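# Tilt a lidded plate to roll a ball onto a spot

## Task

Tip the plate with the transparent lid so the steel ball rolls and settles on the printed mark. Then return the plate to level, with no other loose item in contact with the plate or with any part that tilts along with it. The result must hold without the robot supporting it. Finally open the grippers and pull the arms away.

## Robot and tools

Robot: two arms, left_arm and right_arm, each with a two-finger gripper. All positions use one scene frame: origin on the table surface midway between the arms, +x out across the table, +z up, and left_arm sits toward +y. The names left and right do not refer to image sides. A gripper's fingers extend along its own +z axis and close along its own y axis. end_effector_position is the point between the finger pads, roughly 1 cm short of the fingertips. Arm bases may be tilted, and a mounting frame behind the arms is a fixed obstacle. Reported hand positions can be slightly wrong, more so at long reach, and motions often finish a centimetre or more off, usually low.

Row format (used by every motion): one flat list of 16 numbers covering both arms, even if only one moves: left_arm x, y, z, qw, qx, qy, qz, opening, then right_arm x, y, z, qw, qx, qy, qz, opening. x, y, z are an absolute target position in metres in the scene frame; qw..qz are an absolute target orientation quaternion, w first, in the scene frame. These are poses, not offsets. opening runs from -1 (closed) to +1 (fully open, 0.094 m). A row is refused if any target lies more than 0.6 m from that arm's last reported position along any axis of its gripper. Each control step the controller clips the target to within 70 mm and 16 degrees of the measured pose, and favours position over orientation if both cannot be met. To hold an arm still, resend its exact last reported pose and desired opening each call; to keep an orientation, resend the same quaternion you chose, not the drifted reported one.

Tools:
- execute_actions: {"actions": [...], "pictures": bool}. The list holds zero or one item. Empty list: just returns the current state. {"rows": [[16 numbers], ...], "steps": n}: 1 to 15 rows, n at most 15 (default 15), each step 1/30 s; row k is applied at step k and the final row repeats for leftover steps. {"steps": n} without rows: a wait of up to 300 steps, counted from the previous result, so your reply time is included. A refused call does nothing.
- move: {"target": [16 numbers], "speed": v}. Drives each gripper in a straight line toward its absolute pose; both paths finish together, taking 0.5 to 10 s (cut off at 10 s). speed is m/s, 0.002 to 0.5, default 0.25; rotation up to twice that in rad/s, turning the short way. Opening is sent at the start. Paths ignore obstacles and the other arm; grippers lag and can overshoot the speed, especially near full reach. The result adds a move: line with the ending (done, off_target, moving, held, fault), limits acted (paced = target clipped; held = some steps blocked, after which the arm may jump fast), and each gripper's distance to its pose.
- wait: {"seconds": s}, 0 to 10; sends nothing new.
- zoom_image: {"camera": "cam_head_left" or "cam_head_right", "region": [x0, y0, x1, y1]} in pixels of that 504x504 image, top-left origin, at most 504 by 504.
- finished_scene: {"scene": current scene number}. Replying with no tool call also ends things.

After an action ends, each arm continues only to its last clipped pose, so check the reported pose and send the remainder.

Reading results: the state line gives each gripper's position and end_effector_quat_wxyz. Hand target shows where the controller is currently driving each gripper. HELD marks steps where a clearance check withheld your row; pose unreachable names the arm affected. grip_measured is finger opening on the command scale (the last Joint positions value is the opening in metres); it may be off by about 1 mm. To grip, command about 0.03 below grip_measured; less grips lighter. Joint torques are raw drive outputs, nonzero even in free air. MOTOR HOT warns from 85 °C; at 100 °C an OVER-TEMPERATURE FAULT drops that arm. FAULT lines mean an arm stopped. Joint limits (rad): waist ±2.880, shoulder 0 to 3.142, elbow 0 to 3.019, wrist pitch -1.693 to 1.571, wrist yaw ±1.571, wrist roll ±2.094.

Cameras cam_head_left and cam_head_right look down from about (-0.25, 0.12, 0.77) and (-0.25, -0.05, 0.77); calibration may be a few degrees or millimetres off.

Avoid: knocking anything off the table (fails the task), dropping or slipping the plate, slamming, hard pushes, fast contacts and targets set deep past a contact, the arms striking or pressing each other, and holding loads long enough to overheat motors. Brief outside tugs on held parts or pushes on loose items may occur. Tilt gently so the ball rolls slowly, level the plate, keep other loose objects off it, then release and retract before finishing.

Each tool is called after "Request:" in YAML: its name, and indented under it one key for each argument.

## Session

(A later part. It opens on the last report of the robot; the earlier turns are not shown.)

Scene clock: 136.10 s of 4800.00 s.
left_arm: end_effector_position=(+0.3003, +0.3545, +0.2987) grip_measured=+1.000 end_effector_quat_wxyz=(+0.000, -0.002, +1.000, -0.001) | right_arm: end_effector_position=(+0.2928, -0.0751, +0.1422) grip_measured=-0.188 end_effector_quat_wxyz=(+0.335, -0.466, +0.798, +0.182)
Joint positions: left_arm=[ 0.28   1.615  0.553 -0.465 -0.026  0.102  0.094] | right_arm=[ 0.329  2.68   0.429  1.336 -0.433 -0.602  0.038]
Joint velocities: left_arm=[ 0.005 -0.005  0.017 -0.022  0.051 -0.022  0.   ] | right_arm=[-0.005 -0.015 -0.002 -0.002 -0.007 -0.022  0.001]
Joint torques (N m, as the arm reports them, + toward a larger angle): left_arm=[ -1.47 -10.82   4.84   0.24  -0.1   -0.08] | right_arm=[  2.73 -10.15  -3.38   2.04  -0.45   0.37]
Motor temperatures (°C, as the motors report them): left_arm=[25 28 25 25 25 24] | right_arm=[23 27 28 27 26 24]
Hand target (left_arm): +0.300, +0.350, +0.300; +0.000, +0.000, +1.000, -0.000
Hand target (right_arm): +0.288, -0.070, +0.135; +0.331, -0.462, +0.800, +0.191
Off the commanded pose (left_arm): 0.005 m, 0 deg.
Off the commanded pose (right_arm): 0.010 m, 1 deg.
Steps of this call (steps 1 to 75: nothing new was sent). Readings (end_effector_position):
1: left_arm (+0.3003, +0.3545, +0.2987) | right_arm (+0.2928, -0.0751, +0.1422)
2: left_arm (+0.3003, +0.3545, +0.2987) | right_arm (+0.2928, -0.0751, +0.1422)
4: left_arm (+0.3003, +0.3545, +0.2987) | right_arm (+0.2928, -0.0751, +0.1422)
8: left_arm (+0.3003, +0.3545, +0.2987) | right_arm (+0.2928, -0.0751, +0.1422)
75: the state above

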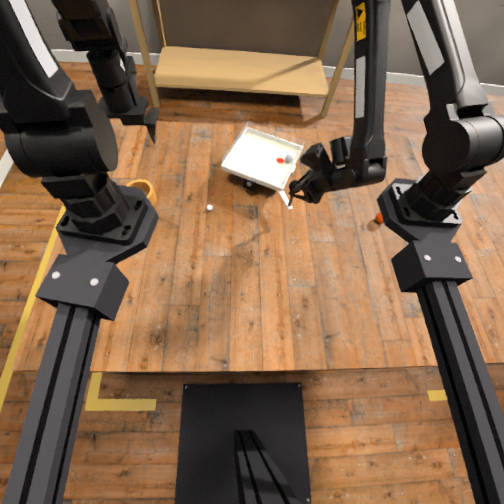

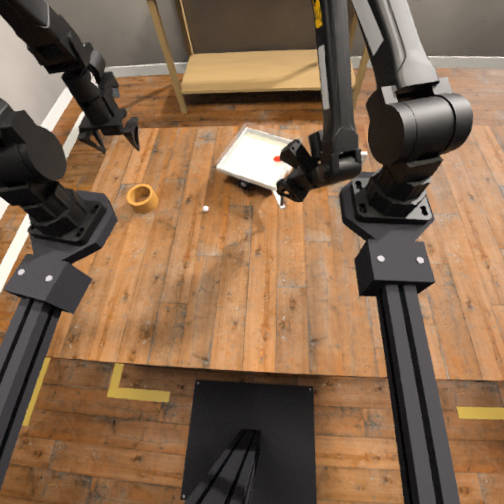

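Request:
execute_actions:
  actions:
    - {"rows":[[0.3,0.35,0.3,0,0,1,0,1,0.293,-0.063,0.149,0.331,-0.462,0.8,0.191,-0.22]],"steps":12}
  pictures: false

Request:
execute_actions:
  actions:
    - {"rows":[[0.3,0.35,0.3,0,0,1,0,1,0.295,-0.075,0.151,0.331,-0.462,0.8,0.191,-0.22]],"steps":6}
  pictures: false

Request:
execute_actions:
  actions:
    - {"rows":[[0.3,0.35,0.3,0,0,1,0,1,0.2885,-0.0695,0.135,0.331,-0.462,0.8,0.191,-0.22]]}
  pictures: false

Request:
execute_actions:
  actions:
    - {"steps":75}

Request:
zoom_image:
  camera: "cam_head_left"
  region: [200,100,340,230]

Scene clock: 140.67 s of 4800.00 s.
left_arm: end_effector_position=(+0.3003, +0.3545, +0.2987) grip_measured=+1.000 end_effector_quat_wxyz=(+0.000, -0.002, +1.000, -0.001) | right_arm: end_effector_position=(+0.2924, -0.0740, +0.1417) grip_measured=-0.188 end_effector_quat_wxyz=(+0.330, -0.468, +0.801, +0.175)
Joint positions: left_arm=[ 0.28   1.615  0.553 -0.465 -0.026  0.102  0.094] | right_arm=[ 0.346  2.671  0.427  1.323 -0.407 -0.595  0.038]
Joint velocities: left_arm=[-0.005 -0.015 -0.007 -0.002  0.051 -0.051  0.   ] | right_arm=[-0.015 -0.005  0.012 -0.007 -0.022 -0.007  0.   ]
Joint torques (N m, as the arm reports them, + toward a larger angle): left_arm=[ -0.81 -10.8    4.8    0.16  -0.1   -0.12] | right_arm=[  3.44 -14.37  -4.82   1.28  -0.86   0.55]
Motor temperatures (°C, as the motors report them): left_arm=[25 28 25 25 25 24] | right_arm=[23 27 28 27 26 24]
Hand target (left_arm): +0.300, +0.350, +0.300; +0.000, +0.000, +1.000, -0.000
Hand target (right_arm): +0.293, -0.063, +0.149; +0.331, -0.462, +0.800, +0.191
Off the commanded pose (left_arm): 0.005 m, 0 deg.
Off the commanded pose (right_arm): 0.013 m, 2 deg.
Steps of this call (steps 1 to 90: nothing new was sent; then 1.17 s passed at rest; steps 91 to 102: all 12 steps of this action). Readings (end_effector_position):
91: left_arm (+0.3003, +0.3545, +0.2987) | right_arm (+0.2929, -0.0751, +0.1420)
92: left_arm (+0.3003, +0.3545, +0.2987) | right_arm (+0.2927, -0.0749, +0.1414)
94: left_arm (+0.3003, +0.3545, +0.2987) | right_arm (+0.2924, -0.0742, +0.1412)
98: left_arm (+0.3003, +0.3545, +0.2987) | right_arm (+0.2924, -0.0740, +0.1417)
102: the state above

Scene clock: 140.87 s of 4800.00 s.
left_arm: end_effector_position=(+0.3003, +0.3545, +0.2987) grip_measured=+1.000 end_effector_quat_wxyz=(+0.000, -0.002, +1.000, -0.001) | right_arm: end_effector_position=(+0.2943, -0.0745, +0.1455) grip_measured=-0.188 end_effector_quat_wxyz=(+0.332, -0.466, +0.799, +0.187)
Joint positions: left_arm=[ 0.28   1.615  0.553 -0.465 -0.026  0.102  0.094] | right_arm=[ 0.323  2.655  0.426  1.305 -0.445 -0.606  0.038]
Joint velocities: left_arm=[-0.015 -0.005  0.002 -0.017 -0.051 -0.051  0.   ] | right_arm=[ 0.005 -0.024  0.012 -0.071 -0.051  0.007 -0.   ]
Joint torques (N m, as the arm reports them, + toward a larger angle): left_arm=[ -0.44 -10.95   4.89   0.09  -0.08  -0.06] | right_arm=[  0.53 -13.75  -5.4    1.21  -0.72   0.09]
Motor temperatures (°C, as the motors report them): left_arm=[25 28 25 25 25 24] | right_arm=[23 27 28 27 26 24]
Hand target (left_arm): +0.300, +0.350, +0.300; +0.000, +0.000, +1.000, -0.000
Hand target (right_arm): +0.295, -0.075, +0.151; +0.331, -0.462, +0.800, +0.191
Off the commanded pose (left_arm): 0.005 m, 0 deg.
Off the commanded pose (right_arm): 0.006 m, 1 deg.
Steps of this call (steps 1 to 6: all 6 steps of this action). Readings (end_effector_position):
1: left_arm (+0.3003, +0.3545, +0.2987) | right_arm (+0.2920, -0.0737, +0.1422)
2: left_arm (+0.3003, +0.3545, +0.2987) | right_arm (+0.2925, -0.0741, +0.1428)
4: left_arm (+0.3003, +0.3545, +0.2987) | right_arm (+0.2939, -0.0745, +0.1448)
6: the state above

Scene clock: 141.37 s of 4800.00 s.
left_arm: end_effector_position=(+0.3003, +0.3545, +0.2987) grip_measured=+1.000 end_effector_quat_wxyz=(+0.000, -0.002, +1.000, -0.001) | right_arm: end_effector_position=(+0.2929, -0.0750, +0.1423) grip_measured=-0.188 end_effector_quat_wxyz=(+0.335, -0.466, +0.799, +0.182)
Joint positions: left_arm=[ 0.28   1.615  0.553 -0.465 -0.026  0.102  0.094] | right_arm=[ 0.329  2.68   0.429  1.337 -0.432 -0.601  0.038]
Joint velocities: left_arm=[-0.005 -0.015  0.007 -0.002  0.022  0.007  0.   ] | right_arm=[ 0.005  0.005 -0.007 -0.007 -0.007  0.066 -0.001]
Joint torques (N m, as the arm reports them, + toward a larger angle): left_arm=[ -1.1  -10.1    4.64   0.06  -0.08  -0.12] | right_arm=[  2.74 -10.11  -3.38   2.03  -0.45   0.36]
Motor temperatures (°C, as the motors report them): left_arm=[25 28 25 25 25 24] | right_arm=[23 27 28 27 26 24]
Hand target (left_arm): +0.300, +0.350, +0.300; +0.000, +0.000, +1.000, -0.000
Hand target (right_arm): +0.288, -0.070, +0.135; +0.331, -0.462, +0.800, +0.191
Off the commanded pose (left_arm): 0.005 m, 0 deg.
Off the commanded pose (right_arm): 0.010 m, 1 deg.
Steps of this call (steps 1 to 15: all 15 steps of this action). Readings (end_effector_position):
1: left_arm (+0.3003, +0.3545, +0.2987) | right_arm (+0.2946, -0.0746, +0.1454)
2: left_arm (+0.3003, +0.3545, +0.2987) | right_arm (+0.2943, -0.0745, +0.1452)
4: left_arm (+0.3003, +0.3545, +0.2987) | right_arm (+0.2934, -0.0746, +0.1435)
8: left_arm (+0.3003, +0.3545, +0.2987) | right_arm (+0.2929, -0.0750, +0.1423)
15: the state above

Scene clock: 143.87 s of 4800.00 s.
left_arm: end_effector_position=(+0.3003, +0.3545, +0.2987) grip_measured=+1.000 end_effector_quat_wxyz=(+0.000, -0.002, +1.000, -0.001) | right_arm: end_effector_position=(+0.2929, -0.0750, +0.1423) grip_measured=-0.188 end_effector_quat_wxyz=(+0.335, -0.466, +0.799, +0.182)
Joint positions: left_arm=[ 0.28   1.615  0.553 -0.465 -0.026  0.102  0.094] | right_arm=[ 0.329  2.68   0.429  1.337 -0.432 -0.601  0.038]
Joint velocities: left_arm=[-0.005 -0.015 -0.002  0.002  0.007  0.022  0.   ] | right_arm=[-0.005  0.005 -0.002 -0.017  0.022  0.081 -0.   ]
Joint torques (N m, as the arm reports them, + toward a larger angle): left_arm=[ -0.79 -10.55   4.89   0.01  -0.08  -0.12] | right_arm=[  2.77 -10.19  -3.36   2.02  -0.45   0.36]
Motor temperatures (°C, as the motors report them): left_arm=[25 28 25 25 25 24] | right_arm=[23 27 28 27 26 24]
Hand target (left_arm): +0.300, +0.350, +0.300; +0.000, +0.000, +1.000, -0.000
Hand target (right_arm): +0.288, -0.070, +0.135; +0.331, -0.462, +0.800, +0.191
Off the commanded pose (left_arm): 0.005 m, 0 deg.
Off the commanded pose (right_arm): 0.010 m, 1 deg.
Steps of this call (steps 1 to 75: nothing new was sent). Readings (end_effector_position):
1: left_arm (+0.3003, +0.3545, +0.2987) | right_arm (+0.2929, -0.0750, +0.1423)
2: left_arm (+0.3003, +0.3545, +0.2987) | right_arm (+0.2929, -0.0750, +0.1423)
4: left_arm (+0.3003, +0.3545, +0.2987) | right_arm (+0.2929, -0.0750, +0.1423)
8: left_arm (+0.3003, +0.3545, +0.2987) | right_arm (+0.2929, -0.0750, +0.1423)
75: the state above

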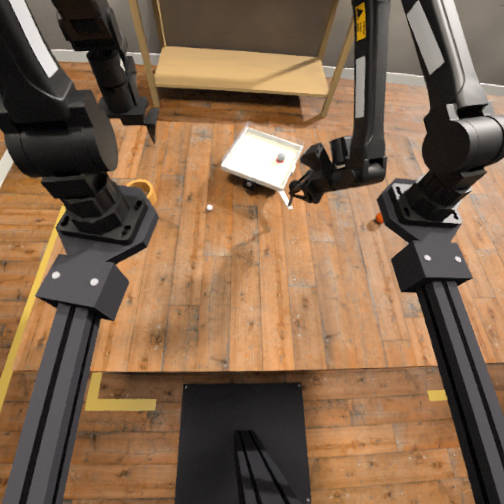

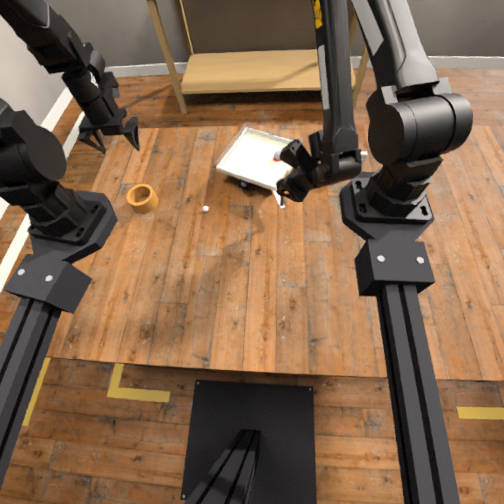

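Region (200, 100, 340, 230) of cam_head_left's 504x504 image, scaled by 3.600, with more detail than that image has; it fills the top 468 rows of this view, and the rest is white.

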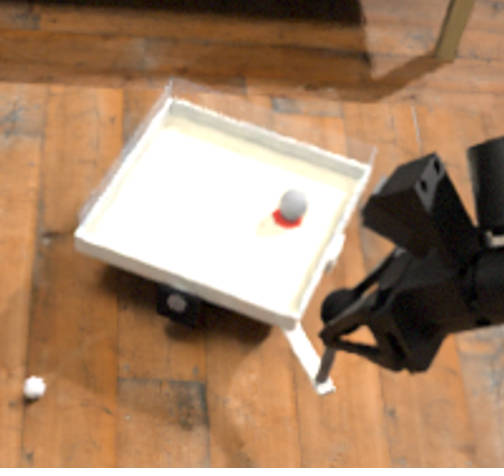

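On the spot. Unload, release, retreat.

Request:
execute_actions:
  actions:
    - {"rows":[[0.3,0.35,0.3,0,0,1,0,1,0.2929,-0.075,0.1423,0.335,-0.466,0.799,0.182,-0.22]],"steps":8}
  pictures: false

Request:
execute_actions:
  actions:
    - {"rows":[[0.3,0.35,0.3,0,0,1,0,1,0.2929,-0.075,0.1423,0.335,-0.466,0.799,0.182,0.7]]}
  pictures: false

Request:
move:
  target: [0.3,0.35,0.3,0,0,1,0,1,0.28,-0.11,0.2,0.33,-0.46,0.8,0.19,0.7]
  speed: 0.08

Request:
move:
  target: [0.3,0.35,0.3,0,0,1,0,1,0.3,-0.25,0.3,0,0,1,0,1]

Request:
zoom_image:
  camera: "cam_head_right"
  region: [190,100,330,230]

Scene clock: 147.20 s of 4800.00 s.
left_arm: end_effector_position=(+0.3003, +0.3545, +0.2987) grip_measured=+1.000 end_effector_quat_wxyz=(+0.000, -0.002, +1.000, -0.001) | right_arm: end_effector_position=(+0.2929, -0.0751, +0.1422) grip_measured=-0.188 end_effector_quat_wxyz=(+0.336, -0.467, +0.798, +0.181)
Joint positions: left_arm=[ 0.28   1.615  0.553 -0.465 -0.026  0.102  0.094] | right_arm=[ 0.329  2.68   0.429  1.337 -0.432 -0.604  0.038]
Joint velocities: left_arm=[-0.005  0.005 -0.007  0.002 -0.007  0.007  0.   ] | right_arm=[-0.015  0.005  0.002 -0.017  0.022  0.095 -0.001]
Joint torques (N m, as the arm reports them, + toward a larger angle): left_arm=[ -0.82 -10.2    4.79   0.09  -0.1   -0.12] | right_arm=[  1.05 -12.47  -4.68   1.47  -0.37   0.05]
Motor temperatures (°C, as the motors report them): left_arm=[25 28 25 25 25 24] | right_arm=[23 27 28 27 26 24]
Hand target (left_arm): +0.300, +0.350, +0.300; +0.000, +0.000, +1.000, -0.000
Hand target (right_arm): +0.293, -0.075, +0.142; +0.335, -0.466, +0.799, +0.182
Off the commanded pose (left_arm): 0.005 m, 0 deg.
Off the commanded pose (right_arm): 0.000 m, 0 deg.
Steps of this call (steps 1 to 90: nothing new was sent; then 0.07 s passed at rest; steps 91 to 98: all 8 steps of this action). Readings (end_effector_position):
91: left_arm (+0.3003, +0.3545, +0.2987) | right_arm (+0.2929, -0.0751, +0.1422)
92: left_arm (+0.3003, +0.3545, +0.2987) | right_arm (+0.2929, -0.0751, +0.1422)
94: left_arm (+0.3003, +0.3545, +0.2987) | right_arm (+0.2929, -0.0751, +0.1422)
98: the state above

Scene clock: 147.70 s of 4800.00 s.
left_arm: end_effector_position=(+0.3003, +0.3545, +0.2987) grip_measured=+1.000 end_effector_quat_wxyz=(+0.000, -0.002, +1.000, -0.001) | right_arm: end_effector_position=(+0.2929, -0.0751, +0.1422) grip_measured=+0.697 end_effector_quat_wxyz=(+0.336, -0.467, +0.798, +0.181)
Joint positions: left_arm=[ 0.28   1.615  0.553 -0.465 -0.026  0.102  0.094] | right_arm=[ 0.329  2.68   0.429  1.337 -0.432 -0.604  0.08 ]
Joint velocities: left_arm=[-0.015 -0.005 -0.002 -0.002  0.066  0.007  0.   ] | right_arm=[ 0.015 -0.005 -0.007  0.002  0.022  0.037 -0.001]
Joint torques (N m, as the arm reports them, + toward a larger angle): left_arm=[ -0.94 -10.04   4.96  -0.05  -0.07  -0.1 ] | right_arm=[  1.03 -12.71  -4.69   1.52  -0.37   0.05]
Motor temperatures (°C, as the motors report them): left_arm=[25 28 25 25 25 24] | right_arm=[23 27 28 27 26 24]
Hand target (left_arm): +0.300, +0.350, +0.300; +0.000, +0.000, +1.000, -0.000
Hand target (right_arm): +0.293, -0.075, +0.142; +0.335, -0.466, +0.799, +0.182
Off the commanded pose (left_arm): 0.005 m, 0 deg.
Off the commanded pose (right_arm): 0.000 m, 0 deg.
Steps of this call (steps 1 to 15: all 15 steps of this action). Readings (end_effector_position):
1: left_arm (+0.3003, +0.3545, +0.2987) | right_arm (+0.2929, -0.0751, +0.1422)
2: left_arm (+0.3003, +0.3545, +0.2987) | right_arm (+0.2929, -0.0751, +0.1422)
4: left_arm (+0.3003, +0.3545, +0.2987) | right_arm (+0.2929, -0.0751, +0.1422)
8: left_arm (+0.3003, +0.3545, +0.2987) | right_arm (+0.2929, -0.0751, +0.1422)
15: the state above

Scene clock: 149.13 s of 4800.00 s.
left_arm: end_effector_position=(+0.3003, +0.3545, +0.2987) grip_measured=+1.000 end_effector_quat_wxyz=(+0.000, -0.002, +1.000, -0.001) | right_arm: end_effector_position=(+0.2868, -0.1057, +0.1948) grip_measured=+0.697 end_effector_quat_wxyz=(+0.335, -0.461, +0.799, +0.190)
Joint positions: left_arm=[ 0.28   1.615  0.553 -0.465 -0.026  0.102  0.094] | right_arm=[ 0.182  2.489  0.294  1.218 -0.532 -0.722  0.08 ]
Joint velocities: left_arm=[-0.005 -0.005 -0.027 -0.012  0.051  0.037  0.   ] | right_arm=[-0.005  0.005 -0.017 -0.002 -0.066 -0.066 -0.001]
Joint torques (N m, as the arm reports them, + toward a larger angle): left_arm=[ -1.09 -10.22   4.78   0.37  -0.05  -0.09] | right_arm=[ -0.03 -12.56  -6.28   1.04  -0.47  -0.08]
Motor temperatures (°C, as the motors report them): left_arm=[25 28 25 25 25 24] | right_arm=[23 27 28 27 26 24]
Hand target (left_arm): +0.300, +0.350, +0.300; +0.000, +0.000, +1.000, -0.000
Hand target (right_arm): +0.280, -0.110, +0.200; +0.330, -0.461, +0.802, +0.190
Off the commanded pose (left_arm): 0.005 m, 0 deg.
Off the commanded pose (right_arm): 0.010 m, 1 deg.
move: done

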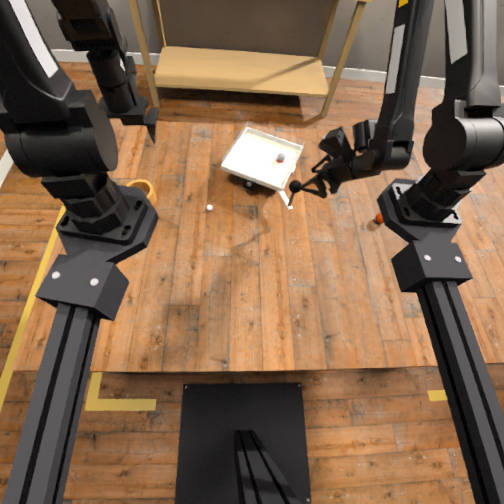

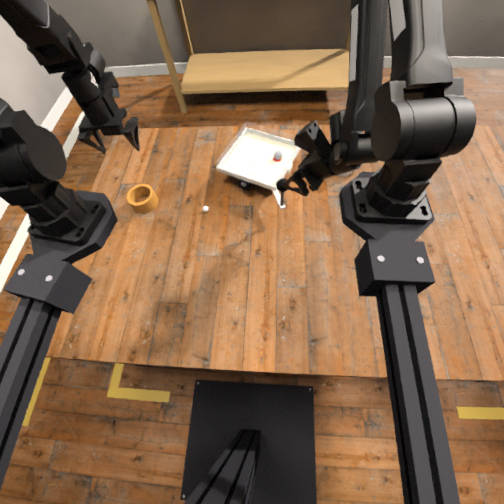

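Scene clock: 152.20 s of 4800.00 s.
left_arm: end_effector_position=(+0.3003, +0.3545, +0.2987) grip_measured=+1.000 end_effector_quat_wxyz=(+0.000, -0.002, +1.000, -0.001) | right_arm: end_effector_position=(+0.2878, -0.2470, +0.2933) grip_measured=+1.000 end_effector_quat_wxyz=(-0.019, -0.018, +1.000, +0.002)
Joint positions: left_arm=[ 0.28   1.615  0.553 -0.465 -0.026  0.102  0.094] | right_arm=[ 0.01   1.56   0.416 -0.43   0.035 -0.029  0.094]
Joint velocities: left_arm=[ 0.015 -0.005 -0.007  0.012 -0.022 -0.007  0.   ] | right_arm=[-0.015 -0.015  0.002  0.012 -0.007 -0.022  0.   ]
Joint torques (N m, as the arm reports them, + toward a larger angle): left_arm=[ -0.65 -10.54   5.02   0.1   -0.12  -0.09] | right_arm=[ -0.2  -10.29   6.14   0.14   0.09   0.13]
Motor temperatures (°C, as the motors report them): left_arm=[25 28 25 25 25 24] | right_arm=[23 27 28 26 25 24]
Hand target (left_arm): +0.300, +0.350, +0.300; +0.000, +0.000, +1.000, -0.000
Hand target (right_arm): +0.301, -0.251, +0.300; -0.005, -0.006, +1.000, +0.001
Off the commanded pose (left_arm): 0.005 m, 0 deg.
Off the commanded pose (right_arm): 0.014 m, 3 deg.
move: off_target (right_arm)

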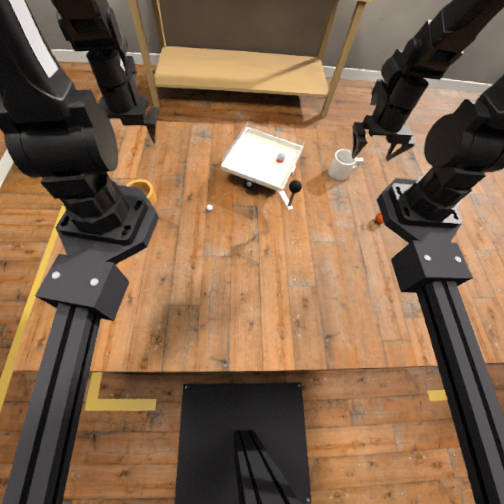

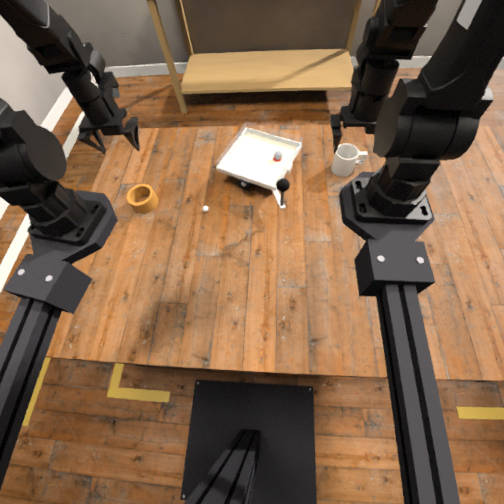

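Region (190, 100, 330, 230) of cam_head_right's 504x504 image, scaled by 3.600, with more detail than that image has; it fills the top 468 rows of this view, and the rest is white.

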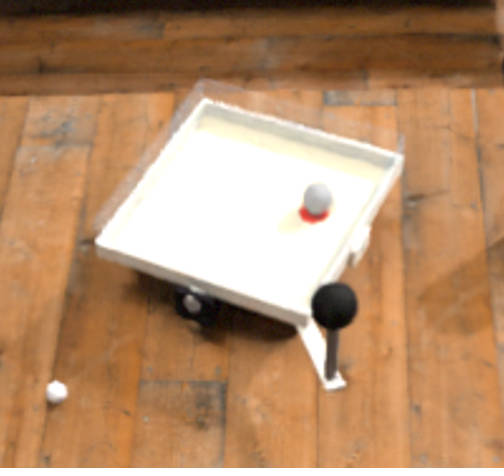

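Request:
finished_scene:
  scene: 1

The scene is finished: the task was done.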